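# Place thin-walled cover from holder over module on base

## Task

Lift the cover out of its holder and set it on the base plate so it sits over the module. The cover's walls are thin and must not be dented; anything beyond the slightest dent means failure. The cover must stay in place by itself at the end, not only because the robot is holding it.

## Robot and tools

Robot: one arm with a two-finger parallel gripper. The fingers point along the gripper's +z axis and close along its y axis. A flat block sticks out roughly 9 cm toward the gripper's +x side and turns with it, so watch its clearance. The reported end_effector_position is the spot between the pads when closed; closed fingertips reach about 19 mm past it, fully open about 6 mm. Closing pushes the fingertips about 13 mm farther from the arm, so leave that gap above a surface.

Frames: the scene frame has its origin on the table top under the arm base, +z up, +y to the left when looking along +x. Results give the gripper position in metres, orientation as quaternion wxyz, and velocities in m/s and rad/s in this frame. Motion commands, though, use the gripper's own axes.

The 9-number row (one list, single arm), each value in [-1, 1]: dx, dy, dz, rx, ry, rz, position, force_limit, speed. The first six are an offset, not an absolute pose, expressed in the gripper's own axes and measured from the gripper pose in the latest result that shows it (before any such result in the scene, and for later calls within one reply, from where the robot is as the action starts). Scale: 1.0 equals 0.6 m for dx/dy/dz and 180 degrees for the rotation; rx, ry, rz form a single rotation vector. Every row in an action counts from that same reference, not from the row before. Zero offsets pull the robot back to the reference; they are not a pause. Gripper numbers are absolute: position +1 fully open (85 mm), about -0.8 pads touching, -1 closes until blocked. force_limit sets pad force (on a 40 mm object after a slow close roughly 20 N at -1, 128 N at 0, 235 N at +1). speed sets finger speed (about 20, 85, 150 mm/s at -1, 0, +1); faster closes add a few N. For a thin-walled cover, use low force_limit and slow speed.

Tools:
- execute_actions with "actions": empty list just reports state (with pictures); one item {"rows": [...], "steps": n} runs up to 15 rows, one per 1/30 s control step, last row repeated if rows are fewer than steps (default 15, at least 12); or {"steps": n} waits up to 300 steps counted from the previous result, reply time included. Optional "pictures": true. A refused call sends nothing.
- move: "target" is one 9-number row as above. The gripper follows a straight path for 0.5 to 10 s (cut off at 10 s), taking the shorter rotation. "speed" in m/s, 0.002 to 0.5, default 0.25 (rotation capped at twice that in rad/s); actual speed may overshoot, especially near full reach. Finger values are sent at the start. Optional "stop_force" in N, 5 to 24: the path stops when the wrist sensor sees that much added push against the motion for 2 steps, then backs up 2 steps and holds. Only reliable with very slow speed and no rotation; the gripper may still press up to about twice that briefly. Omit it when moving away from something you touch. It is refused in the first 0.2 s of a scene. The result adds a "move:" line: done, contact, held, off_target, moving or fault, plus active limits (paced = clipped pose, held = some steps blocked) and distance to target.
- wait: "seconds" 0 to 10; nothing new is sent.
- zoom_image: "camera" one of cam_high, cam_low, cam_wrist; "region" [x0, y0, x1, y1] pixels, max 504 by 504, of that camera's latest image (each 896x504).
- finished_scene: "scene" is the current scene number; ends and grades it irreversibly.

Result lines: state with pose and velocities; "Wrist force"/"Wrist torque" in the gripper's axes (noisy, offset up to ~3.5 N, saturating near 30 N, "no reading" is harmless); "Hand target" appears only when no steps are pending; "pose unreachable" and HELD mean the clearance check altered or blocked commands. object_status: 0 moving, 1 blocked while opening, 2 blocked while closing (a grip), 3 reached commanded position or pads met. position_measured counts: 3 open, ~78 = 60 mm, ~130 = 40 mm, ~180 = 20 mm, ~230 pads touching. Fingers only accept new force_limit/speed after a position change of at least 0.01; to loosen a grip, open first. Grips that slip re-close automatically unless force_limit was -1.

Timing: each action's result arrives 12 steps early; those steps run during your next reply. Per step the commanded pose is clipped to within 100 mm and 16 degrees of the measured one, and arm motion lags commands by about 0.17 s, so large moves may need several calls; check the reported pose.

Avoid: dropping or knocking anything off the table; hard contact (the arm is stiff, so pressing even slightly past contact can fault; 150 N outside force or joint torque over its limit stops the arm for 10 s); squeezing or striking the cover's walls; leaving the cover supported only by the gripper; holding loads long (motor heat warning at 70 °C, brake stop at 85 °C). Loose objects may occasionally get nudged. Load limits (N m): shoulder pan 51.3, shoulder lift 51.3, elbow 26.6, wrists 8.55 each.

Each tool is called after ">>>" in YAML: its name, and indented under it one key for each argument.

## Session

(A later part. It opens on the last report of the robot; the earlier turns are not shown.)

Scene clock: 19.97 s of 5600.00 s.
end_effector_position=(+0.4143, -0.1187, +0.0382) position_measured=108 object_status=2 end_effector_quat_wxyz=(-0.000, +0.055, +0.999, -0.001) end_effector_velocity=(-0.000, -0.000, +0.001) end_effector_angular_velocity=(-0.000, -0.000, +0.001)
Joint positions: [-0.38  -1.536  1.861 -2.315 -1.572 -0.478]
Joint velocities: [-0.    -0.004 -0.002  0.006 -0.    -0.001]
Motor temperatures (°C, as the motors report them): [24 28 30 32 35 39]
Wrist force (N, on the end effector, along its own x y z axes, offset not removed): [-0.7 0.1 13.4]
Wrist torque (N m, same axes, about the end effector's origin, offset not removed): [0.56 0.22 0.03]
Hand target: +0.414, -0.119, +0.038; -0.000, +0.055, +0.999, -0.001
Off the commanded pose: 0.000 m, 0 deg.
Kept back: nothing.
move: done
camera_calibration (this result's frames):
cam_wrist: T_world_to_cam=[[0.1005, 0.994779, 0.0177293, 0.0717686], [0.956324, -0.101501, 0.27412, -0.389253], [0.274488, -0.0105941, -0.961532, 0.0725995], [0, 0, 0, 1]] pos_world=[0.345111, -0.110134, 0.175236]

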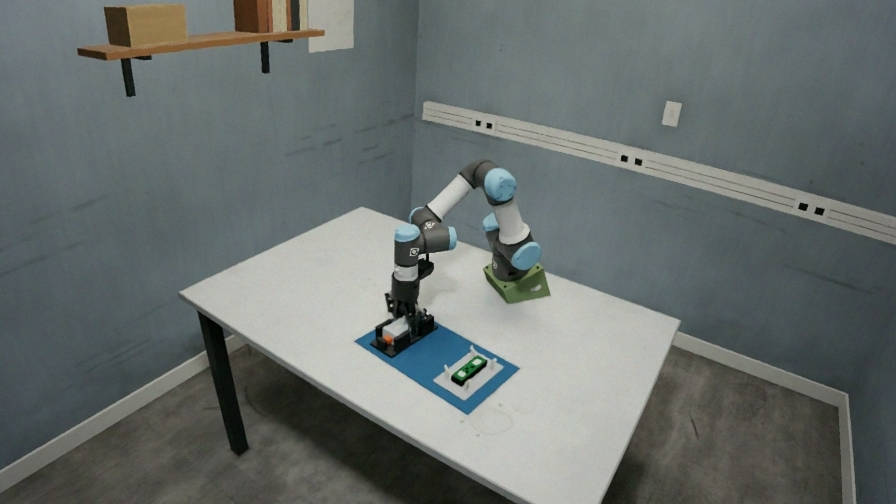

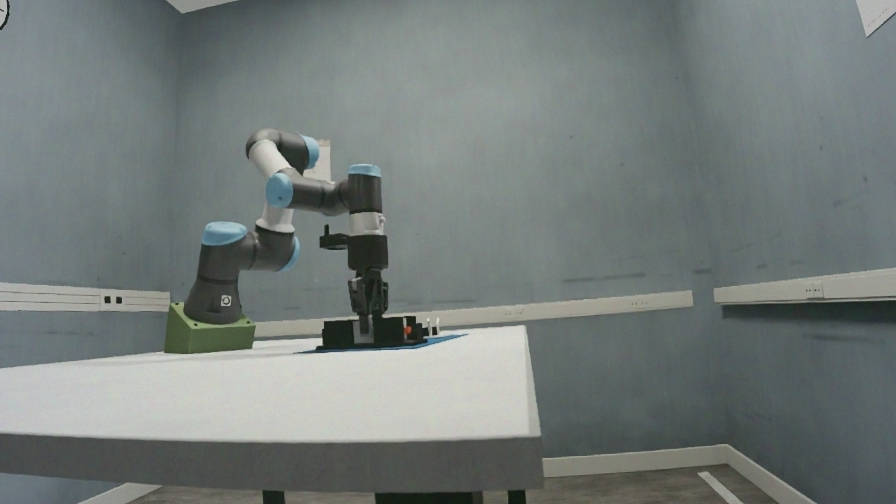

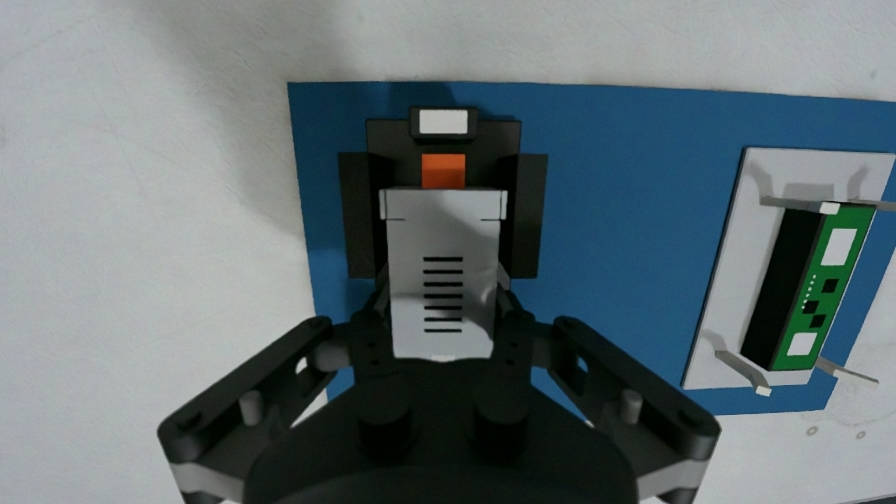

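>>> move:
  target: [0,0,0,0,0,0,-0.98,-0.66,-1]

>>> move:
  target: [0,0,-0.005,0,0,0,-0.98,-0.66,-1]
  speed: 0.005

Scene clock: 21.03 s of 5600.00 s.
end_effector_position=(+0.4143, -0.1187, +0.0382) position_measured=111 object_status=2 end_effector_quat_wxyz=(-0.000, +0.055, +0.999, -0.001) end_effector_velocity=(-0.000, -0.000, -0.000) end_effector_angular_velocity=(-0.000, +0.001, +0.000)
Joint positions: [-0.38  -1.537  1.861 -2.315 -1.572 -0.478]
Joint velocities: [-0.     0.001  0.    -0.001 -0.001 -0.001]
Motor temperatures (°C, as the motors report them): [24 28 30 32 35 39]
Wrist force (N, on the end effector, along its own x y z axes, offset not removed): [2.6 -1.0 1.7]
Wrist torque (N m, same axes, about the end effector's origin, offset not removed): [0.07 -0.13 -0.03]
Hand target: +0.414, -0.119, +0.038; -0.000, +0.055, +0.999, -0.001
Off the commanded pose: 0.000 m, 0 deg.
Kept back: nothing.
move: done
camera_calibration (this result's frames):
cam_wrist: T_world_to_cam=[[0.100498, 0.994781, 0.0176542, 0.071788], [0.956287, -0.101476, 0.274257, -0.389284], [0.274617, -0.0106797, -0.961494, 0.0725779], [0, 0, 0, 1]] pos_world=[0.345122, -0.110141, 0.17528]

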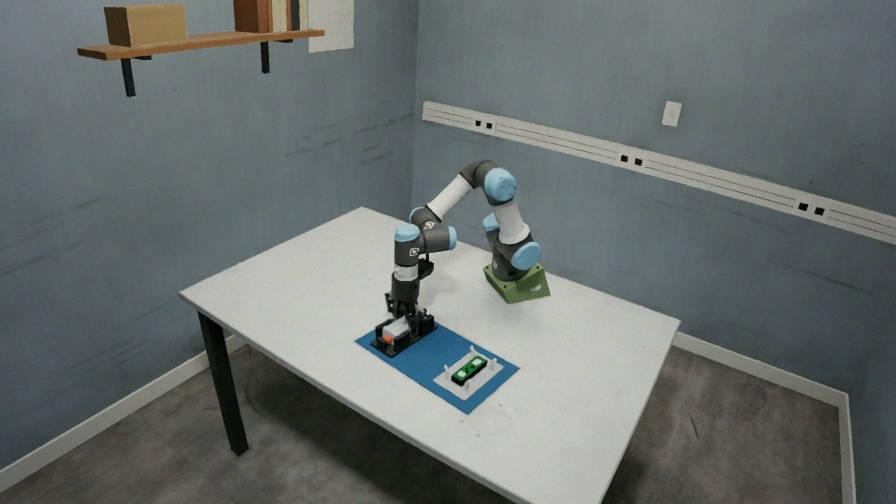

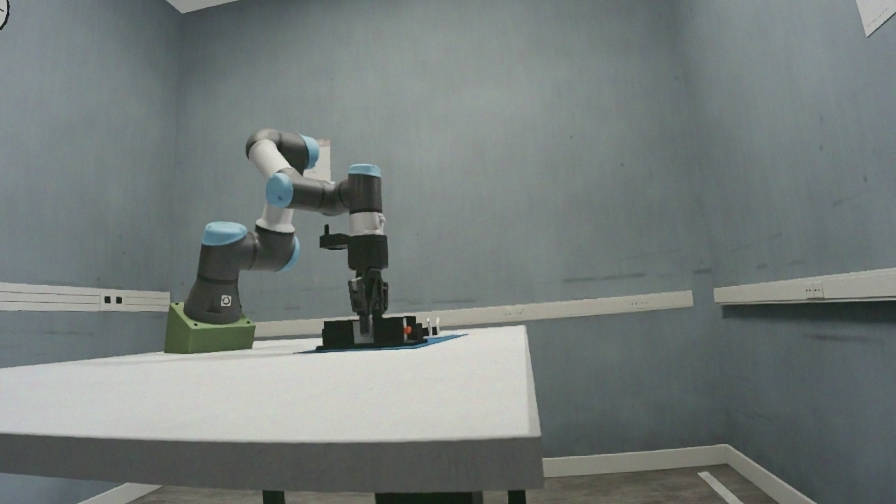

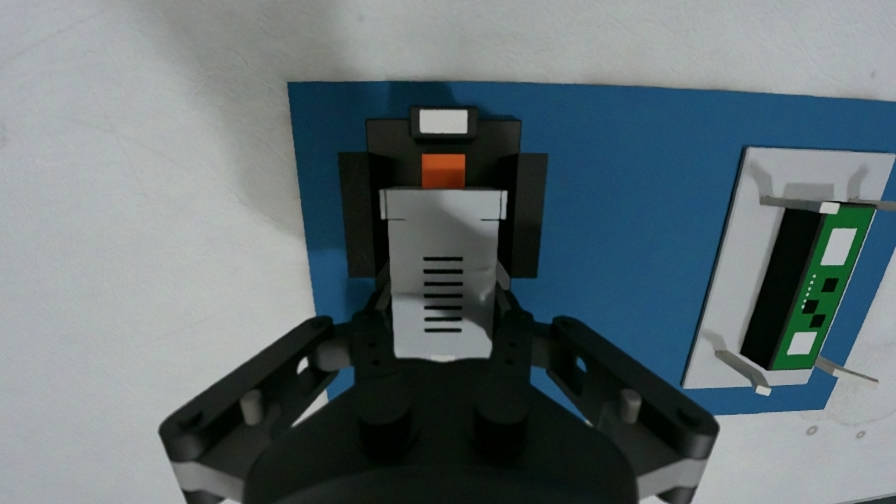

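Scene clock: 21.87 s of 5600.00 s.
end_effector_position=(+0.4143, -0.1187, +0.0411) position_measured=111 object_status=2 end_effector_quat_wxyz=(-0.000, +0.055, +0.999, -0.001) end_effector_velocity=(-0.000, +0.000, +0.001) end_effector_angular_velocity=(+0.000, -0.000, -0.000)
Joint positions: [-0.38  -1.545  1.857 -2.302 -1.572 -0.478]
Joint velocities: [ 0.    -0.003 -0.001  0.004  0.     0.   ]
Motor temperatures (°C, as the motors report them): [24 28 30 32 35 39]
Wrist force (N, on the end effector, along its own x y z axes, offset not removed): [-1.3 -1.7 12.8]
Wrist torque (N m, same axes, about the end effector's origin, offset not removed): [0.16 0.29 0.00]
Hand target: +0.414, -0.119, +0.041; -0.000, +0.055, +0.999, -0.001
Off the commanded pose: 0.000 m, 0 deg.
Kept back: nothing.
move: done
camera_calibration (this result's frames):
cam_wrist: T_world_to_cam=[[0.100497, 0.994781, 0.0176457, 0.0717361], [0.956283, -0.101473, 0.274273, -0.390078], [0.274632, -0.0106894, -0.96149, 0.0753642], [0, 0, 0, 1]] pos_world=[0.345118, -0.110139, 0.178184]

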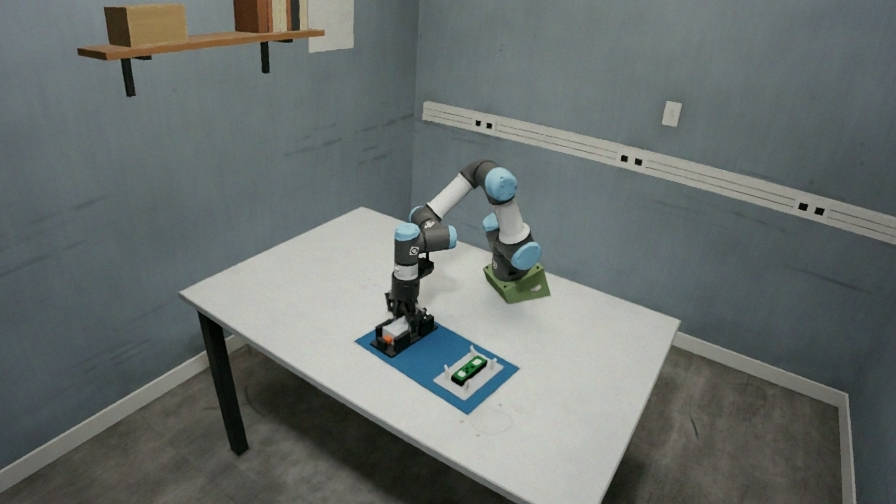

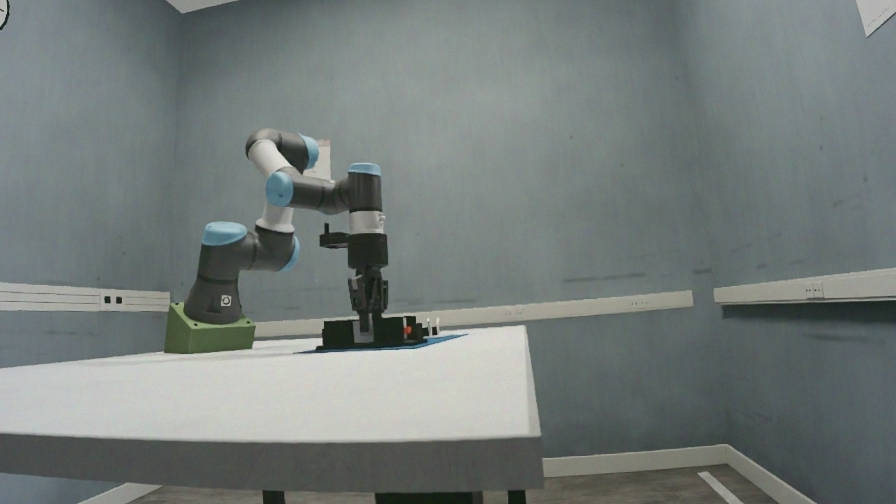

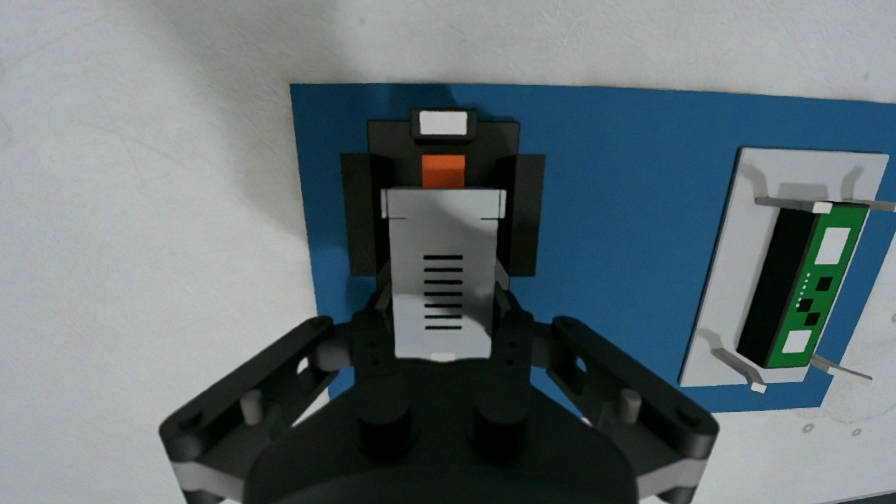

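>>> move:
  target: [0,0,0,0,0,0,-1,-0.59,-1]

>>> move:
  target: [0,0,-0.005,0,0,0,-1,-0.59,-1]
  speed: 0.005

>>> zoom_image:
  camera: "cam_low"
  region: [290, 240, 480, 365]

Scene clock: 23.03 s of 5600.00 s.
end_effector_position=(+0.4143, -0.1188, +0.0412) position_measured=113 object_status=2 end_effector_quat_wxyz=(-0.000, +0.055, +0.999, -0.001) end_effector_velocity=(-0.000, +0.000, -0.001) end_effector_angular_velocity=(+0.001, +0.001, +0.001)
Joint positions: [-0.38  -1.545  1.857 -2.302 -1.572 -0.478]
Joint velocities: [-0.     0.001  0.    -0.    -0.    -0.001]
Motor temperatures (°C, as the motors report them): [24 28 30 32 35 39]
Wrist force (N, on the end effector, along its own x y z axes, offset not removed): [0.3 1.3 7.1]
Wrist torque (N m, same axes, about the end effector's origin, offset not removed): [0.32 0.23 -0.01]
Hand target: +0.414, -0.119, +0.041; -0.000, +0.055, +0.999, -0.001
Off the commanded pose: 0.000 m, 0 deg.
Kept back: nothing.
move: done
camera_calibration (this result's frames):
cam_wrist: T_world_to_cam=[[0.100495, 0.994782, 0.0175709, 0.071755], [0.956247, -0.101449, 0.274409, -0.390109], [0.27476, -0.0107747, -0.961453, 0.0753433], [0, 0, 0, 1]] pos_world=[0.345128, -0.110145, 0.178228]

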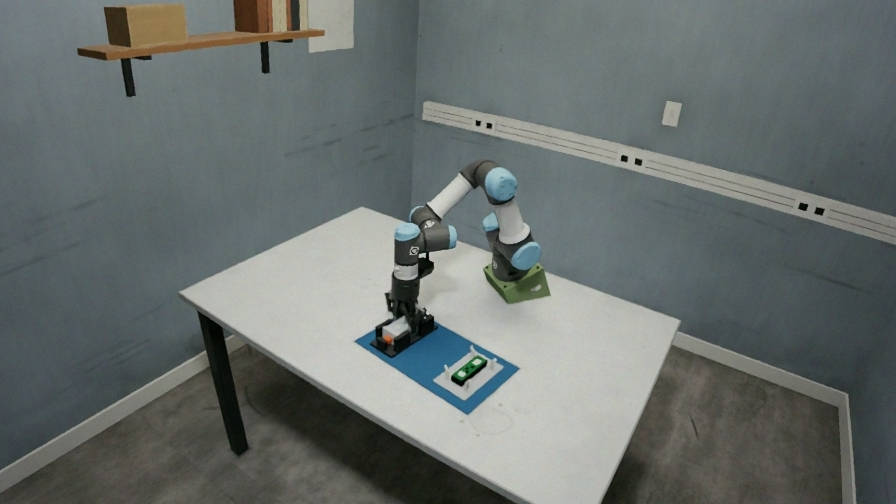

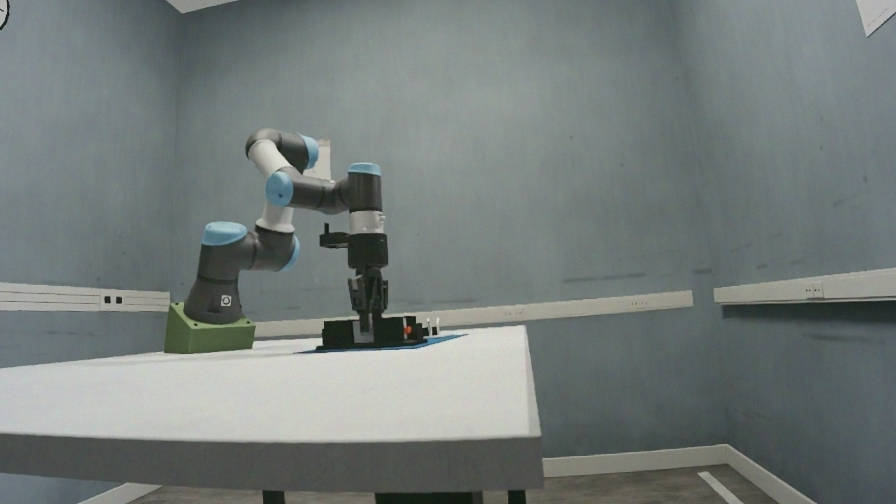

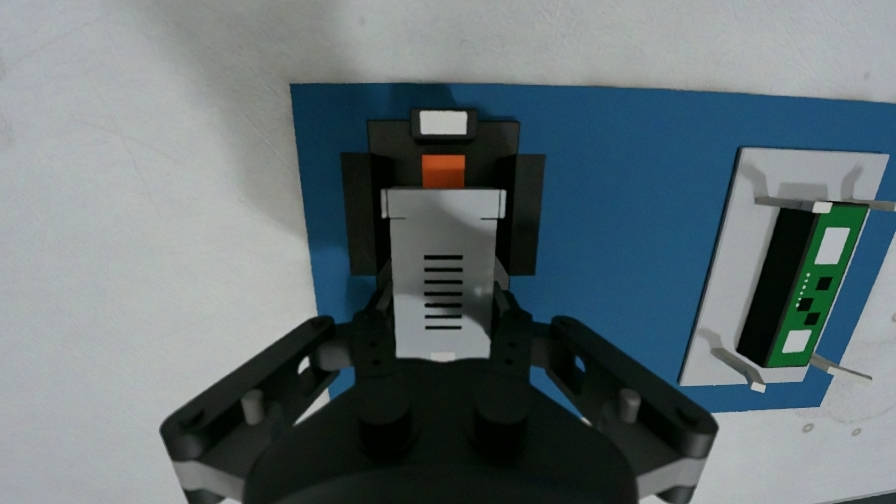

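Scene clock: 23.87 s of 5600.00 s.
end_effector_position=(+0.4143, -0.1188, +0.0441) position_measured=113 object_status=2 end_effector_quat_wxyz=(-0.000, +0.055, +0.999, -0.001) end_effector_velocity=(+0.000, +0.000, +0.001) end_effector_angular_velocity=(+0.001, -0.000, -0.001)
Joint positions: [-0.38  -1.553  1.852 -2.289 -1.572 -0.478]
Joint velocities: [ 0.    -0.003 -0.002  0.004  0.001  0.001]
Motor temperatures (°C, as the motors report them): [24 28 30 32 35 39]
Wrist force (N, on the end effector, along its own x y z axes, offset not removed): [0.4 1.1 12.9]
Wrist torque (N m, same axes, about the end effector's origin, offset not removed): [0.32 -0.05 -0.06]
Hand target: +0.414, -0.119, +0.044; -0.000, +0.055, +0.999, -0.001
Off the commanded pose: 0.000 m, 0 deg.
Kept back: nothing.
move: done
camera_calibration (this result's frames):
cam_wrist: T_world_to_cam=[[0.100495, 0.994782, 0.01757, 0.071701], [0.956246, -0.101449, 0.27441, -0.390899], [0.274761, -0.0107756, -0.961452, 0.0781327], [0, 0, 0, 1]] pos_world=[0.345123, -0.110141, 0.181128]

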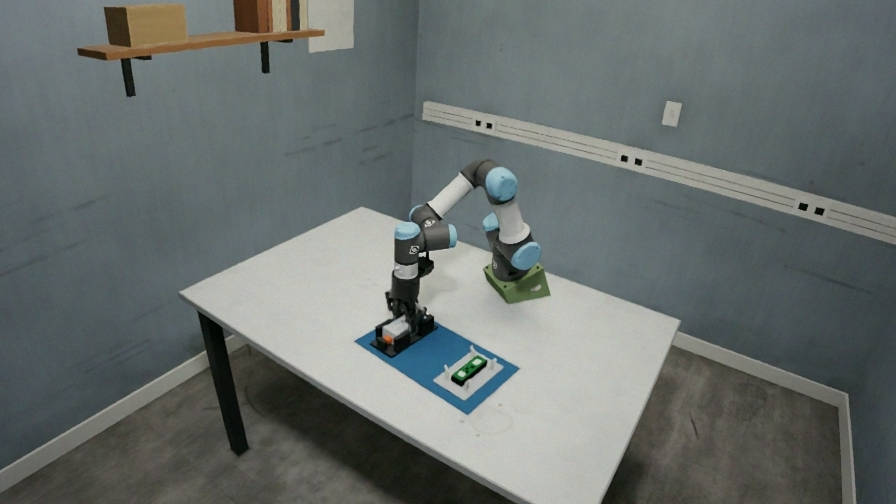

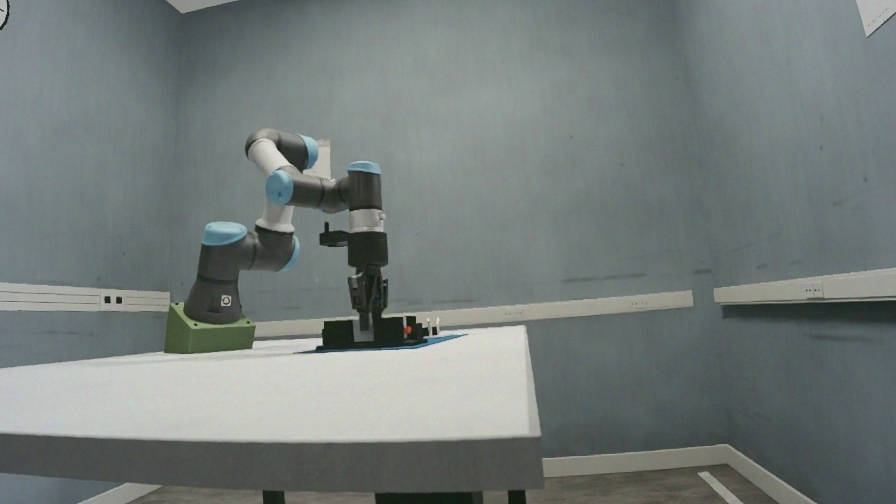

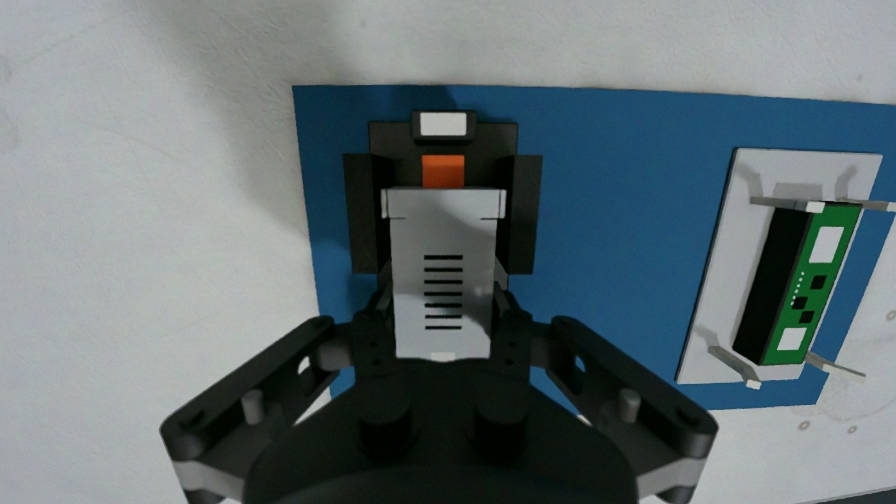

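Region (290, 240, 480, 365) of cam_low's 896x504 image, scaled by 2.653, with more detail than that image has; it fills the top 332 rows of this view, and the rest is white.

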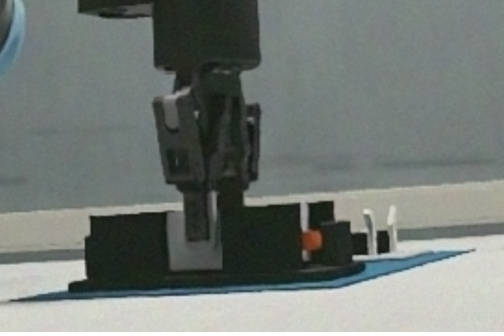

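Now it lifts.

>>> move:
  target: [0,0,-0.09,0,0,0,-1,-0.59,-1]
  speed: 0.02

Scene clock: 28.13 s of 5600.00 s.
end_effector_position=(+0.4143, -0.1187, +0.0981) position_measured=231 object_status=0 end_effector_quat_wxyz=(-0.000, +0.055, +0.999, -0.001) end_effector_velocity=(+0.000, -0.000, +0.000) end_effector_angular_velocity=(-0.001, -0.001, -0.002)
Joint positions: [-0.38  -1.681  1.738 -2.047 -1.573 -0.477]
Joint velocities: [ 0.    -0.    -0.    -0.    -0.     0.002]
Motor temperatures (°C, as the motors report them): [24 28 30 32 35 39]
Wrist force (N, on the end effector, along its own x y z axes, offset not removed): [-0.9 2.5 -0.3]
Wrist torque (N m, same axes, about the end effector's origin, offset not removed): [0.53 0.24 0.00]
Hand target: +0.414, -0.119, +0.098; -0.000, +0.055, +0.999, -0.001
Off the commanded pose: 0.000 m, 0 deg.
Kept back: nothing.
move: done
camera_calibration (this result's frames):
cam_wrist: T_world_to_cam=[[0.100498, 0.994782, 0.0175667, 0.0706768], [0.956246, -0.101451, 0.274409, -0.40566], [0.274759, -0.0107796, -0.961453, 0.13007], [0, 0, 0, 1]] pos_world=[0.345071, -0.110061, 0.235131]

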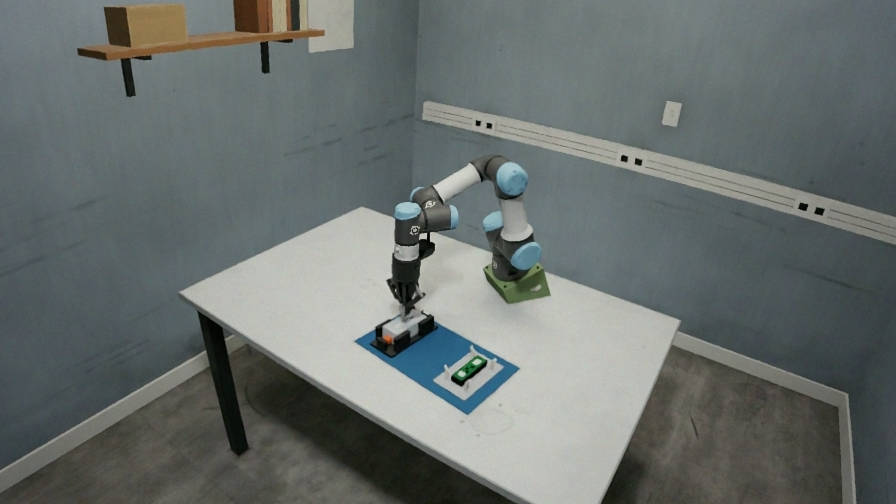

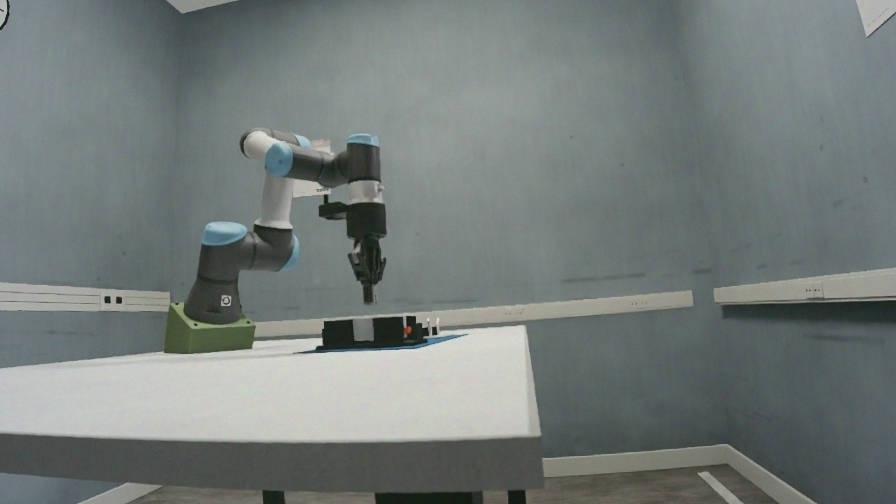

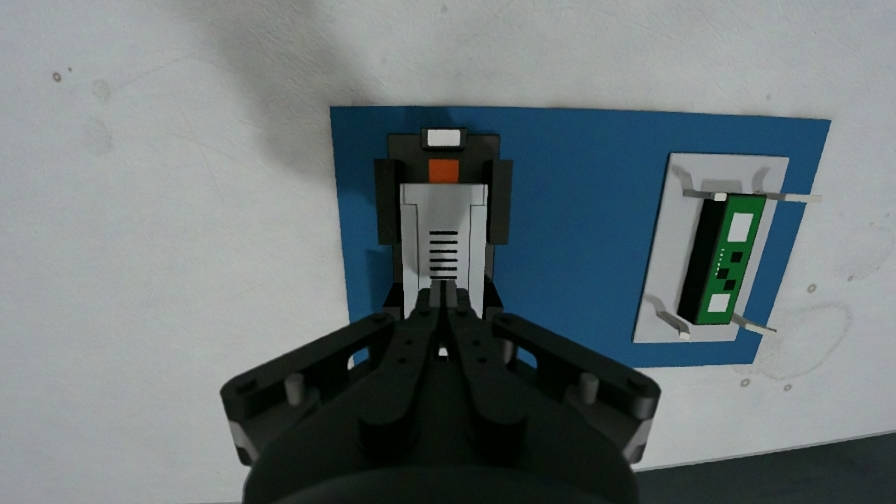

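Marginal; slipped off, undented. Retry slightly firmer and slower.

>>> move:
  target: [0,0,0,0,0,0,0.45,-1,1]

>>> move:
  target: [0,0,0.099,0,0,0,0.45,-1,1]
  speed: 0.12

>>> move:
  target: [0,0,0,0,0,0,-1,-0.53,-1]

>>> move:
  target: [0,0,-0.015,0,0,0,-1,-0.53,-1]
  speed: 0.006

Scene clock: 29.40 s of 5600.00 s.
end_effector_position=(+0.4143, -0.1187, +0.0981) position_measured=72 object_status=0 end_effector_quat_wxyz=(-0.000, +0.055, +0.999, -0.001) end_effector_velocity=(-0.000, +0.000, -0.001) end_effector_angular_velocity=(+0.001, +0.001, +0.001)
Joint positions: [-0.38  -1.681  1.738 -2.047 -1.573 -0.477]
Joint velocities: [ 0.     0.001  0.001 -0.001  0.    -0.001]
Motor temperatures (°C, as the motors report them): [24 28 30 32 35 39]
Wrist force (N, on the end effector, along its own x y z axes, offset not removed): [-0.6 1.0 0.3]
Wrist torque (N m, same axes, about the end effector's origin, offset not removed): [0.25 0.09 0.05]
Hand target: +0.414, -0.119, +0.098; -0.000, +0.055, +0.999, -0.001
Off the commanded pose: 0.000 m, 0 deg.
Kept back: nothing.
move: done
camera_calibration (this result's frames):
cam_wrist: T_world_to_cam=[[0.100519, 0.99478, 0.017557, 0.070678], [0.956245, -0.101468, 0.274408, -0.405661], [0.274757, -0.0107944, -0.961453, 0.130069], [0, 0, 0, 1]] pos_world=[0.345069, -0.110067, 0.235131]

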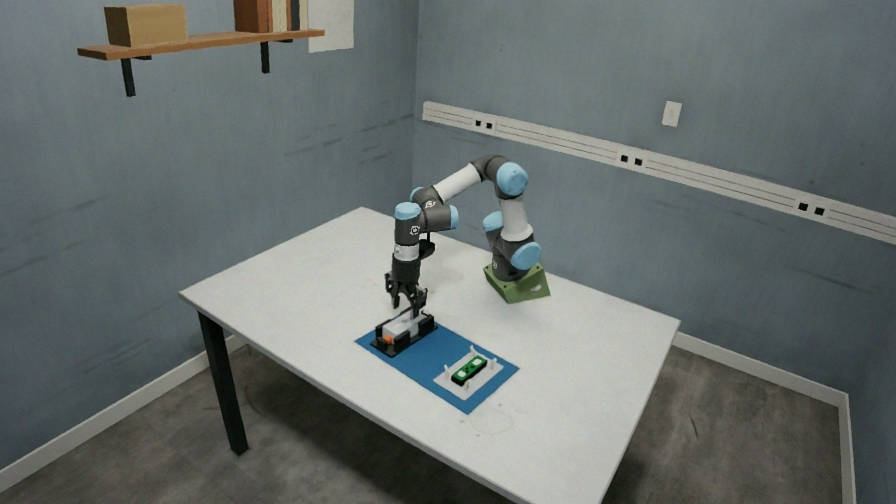

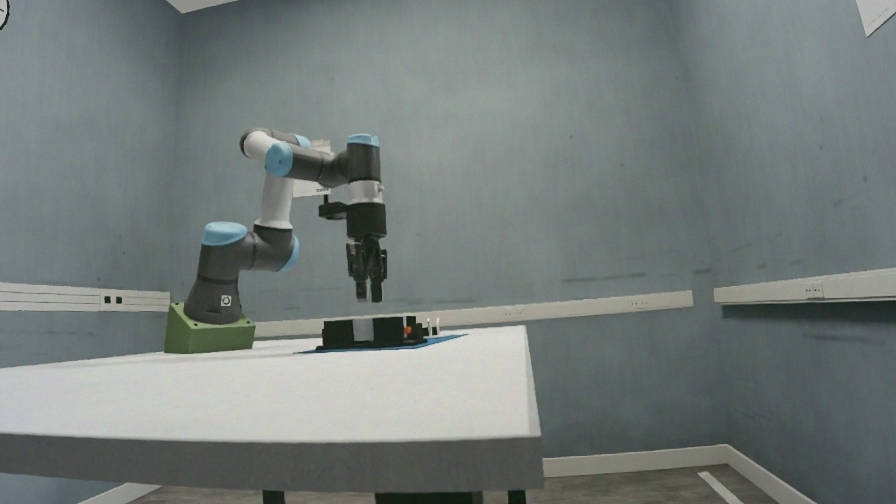

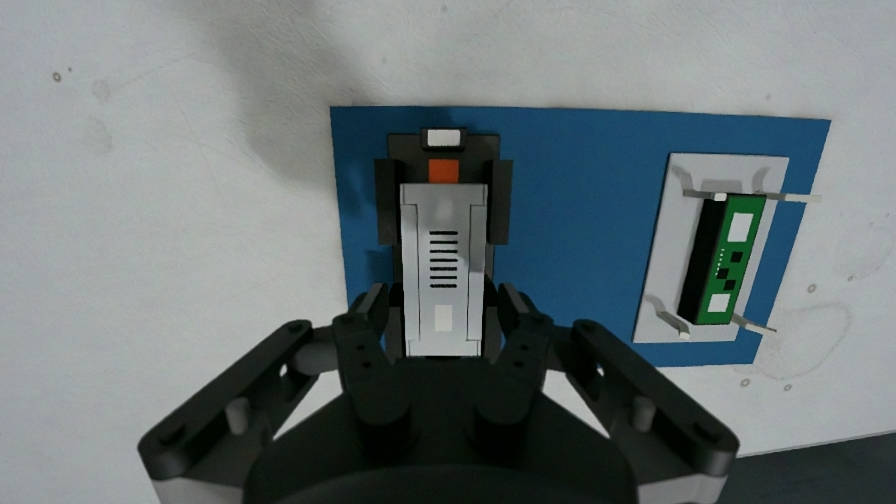

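Scene clock: 30.43 s of 5600.00 s.
end_effector_position=(+0.4143, -0.1188, +0.0388) position_measured=72 object_status=3 end_effector_quat_wxyz=(-0.000, +0.055, +0.999, -0.001) end_effector_velocity=(+0.001, -0.001, -0.001) end_effector_angular_velocity=(-0.003, -0.002, -0.000)
Joint positions: [-0.38  -1.539  1.861 -2.312 -1.572 -0.478]
Joint velocities: [ 0.001  0.005  0.002 -0.01  -0.002  0.001]
Motor temperatures (°C, as the motors report them): [24 28 30 32 35 39]
Wrist force (N, on the end effector, along its own x y z axes, offset not removed): [-2.0 1.9 -1.0]
Wrist torque (N m, same axes, about the end effector's origin, offset not removed): [0.50 0.37 -0.04]
Hand target: +0.414, -0.119, +0.039; -0.000, +0.055, +0.999, -0.001
Off the commanded pose: 0.000 m, 0 deg.
Kept back: nothing.
move: done
camera_calibration (this result's frames):
cam_wrist: T_world_to_cam=[[0.100534, 0.994777, 0.0176399, 0.0717756], [0.956269, -0.101506, 0.274309, -0.389442], [0.274667, -0.0107088, -0.96148, 0.0731596], [0, 0, 0, 1]] pos_world=[0.345101, -0.110148, 0.175903]

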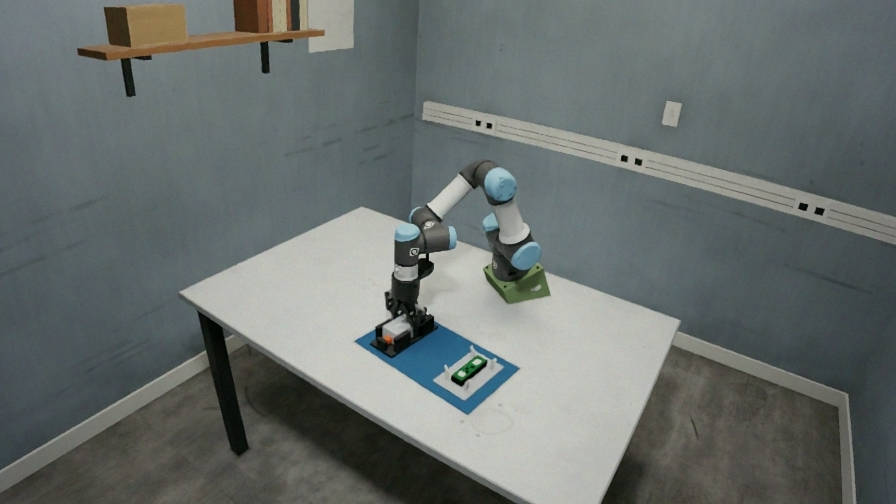

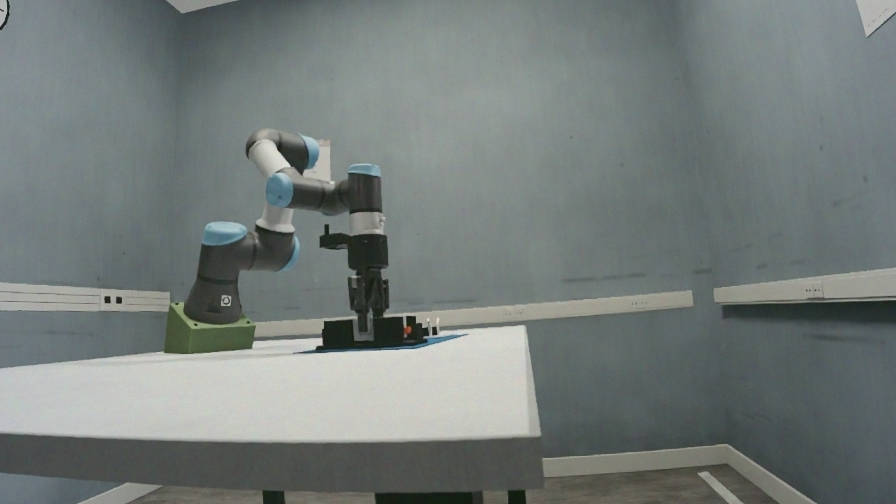

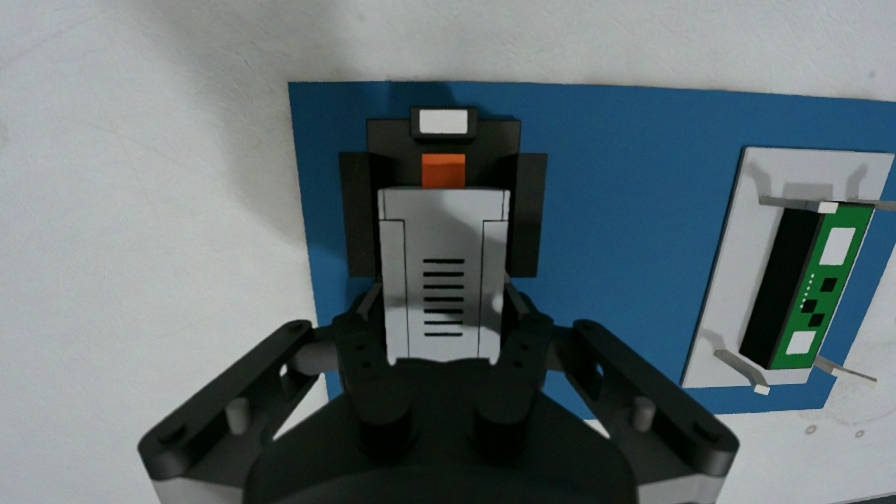

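Scene clock: 31.60 s of 5600.00 s.
end_effector_position=(+0.4143, -0.1188, +0.0389) position_measured=114 object_status=2 end_effector_quat_wxyz=(-0.000, +0.055, +0.999, -0.001) end_effector_velocity=(-0.000, +0.000, -0.001) end_effector_angular_velocity=(+0.001, +0.001, -0.000)
Joint positions: [-0.38  -1.539  1.861 -2.312 -1.572 -0.478]
Joint velocities: [ 0.     0.001  0.001 -0.001  0.001  0.   ]
Motor temperatures (°C, as the motors report them): [24 28 30 32 35 39]
Wrist force (N, on the end effector, along its own x y z axes, offset not removed): [0.5 1.9 -12.9]
Wrist torque (N m, same axes, about the end effector's origin, offset not removed): [-0.13 0.33 0.00]
Hand target: +0.414, -0.119, +0.039; -0.000, +0.055, +0.999, -0.001
Off the commanded pose: 0.000 m, 0 deg.
Kept back: nothing.
move: done
camera_calibration (this result's frames):
cam_wrist: T_world_to_cam=[[0.100516, 0.994781, 0.0175504, 0.0717971], [0.956232, -0.101463, 0.274456, -0.389479], [0.274804, -0.0108049, -0.96144, 0.0731364], [0, 0, 0, 1]] pos_world=[0.345118, -0.11015, 0.175951]

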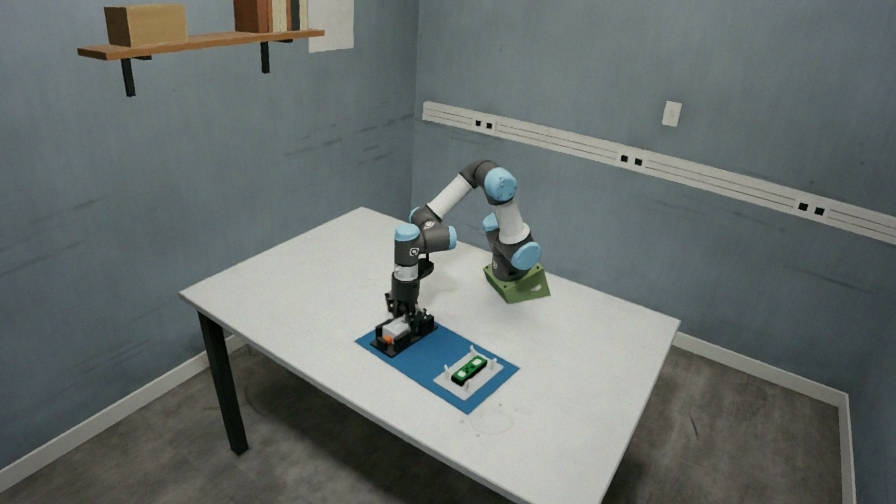

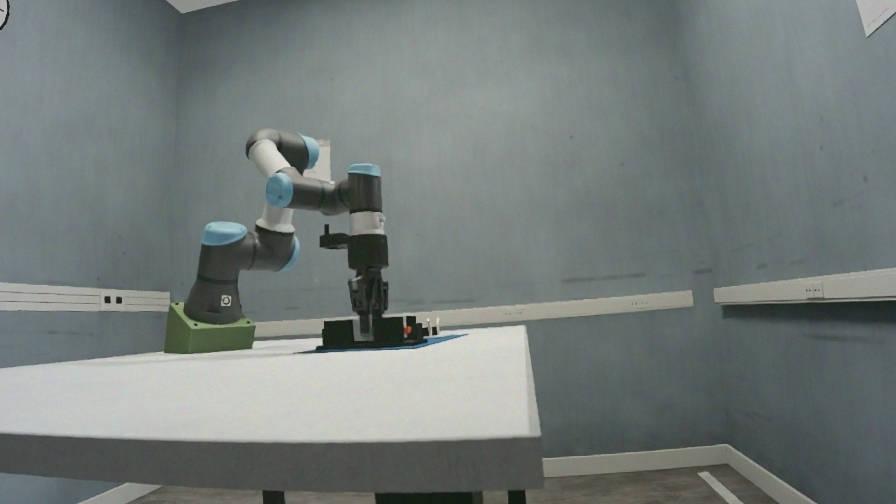

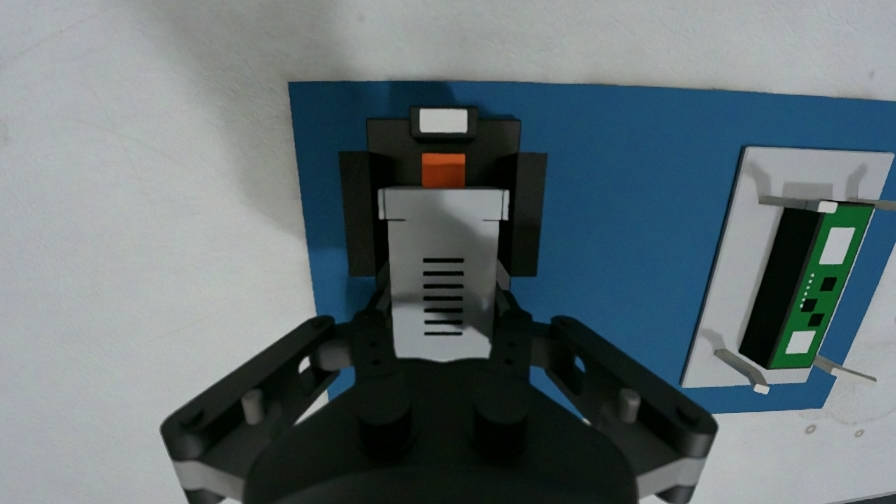

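Scene clock: 33.33 s of 5600.00 s.
end_effector_position=(+0.4143, -0.1188, +0.0478) position_measured=114 object_status=2 end_effector_quat_wxyz=(-0.000, +0.055, +0.999, -0.001) end_effector_velocity=(+0.000, -0.000, +0.001) end_effector_angular_velocity=(-0.000, -0.001, +0.001)
Joint positions: [-0.38  -1.564  1.846 -2.273 -1.572 -0.478]
Joint velocities: [ 0.    -0.004 -0.003  0.006  0.    -0.001]
Motor temperatures (°C, as the motors report them): [24 28 30 32 35 39]
Wrist force (N, on the end effector, along its own x y z axes, offset not removed): [0.0 -0.4 15.3]
Wrist torque (N m, same axes, about the end effector's origin, offset not removed): [0.14 -0.09 0.04]
Hand target: +0.414, -0.119, +0.048; -0.000, +0.055, +0.999, -0.001
Off the commanded pose: 0.000 m, 0 deg.
Kept back: nothing.
move: done
camera_calibration (this result's frames):
cam_wrist: T_world_to_cam=[[0.100523, 0.99478, 0.0175399, 0.0716328], [0.956226, -0.101466, 0.274475, -0.391907], [0.274822, -0.0108188, -0.961434, 0.0816689], [0, 0, 0, 1]] pos_world=[0.345106, -0.110141, 0.184831]

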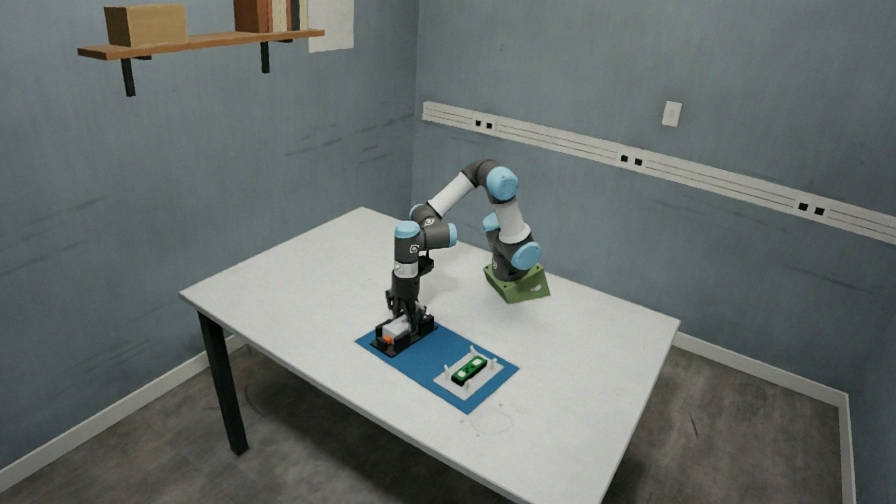

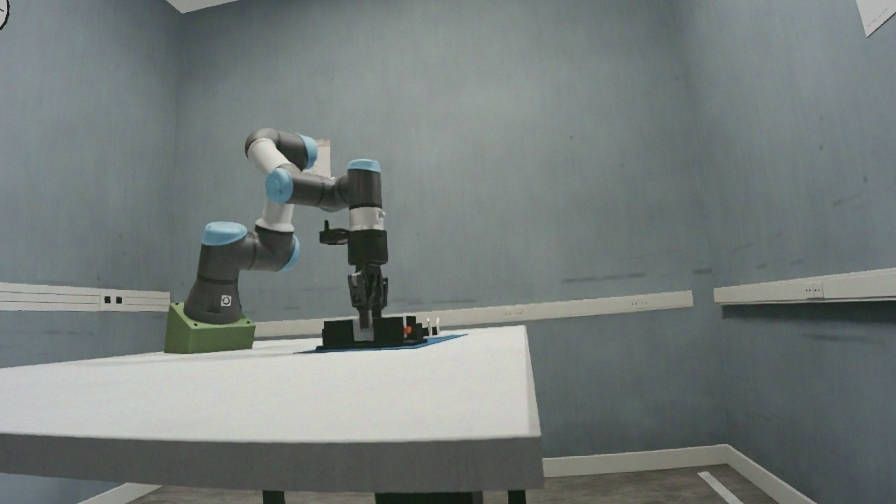

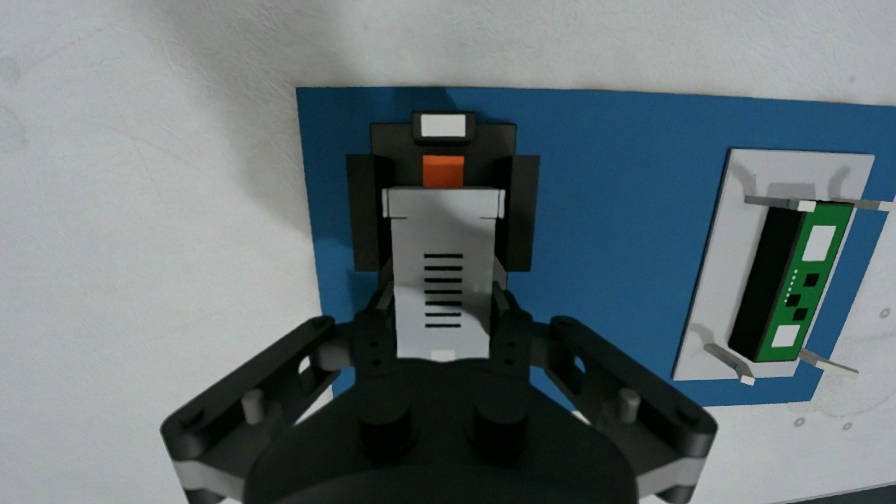

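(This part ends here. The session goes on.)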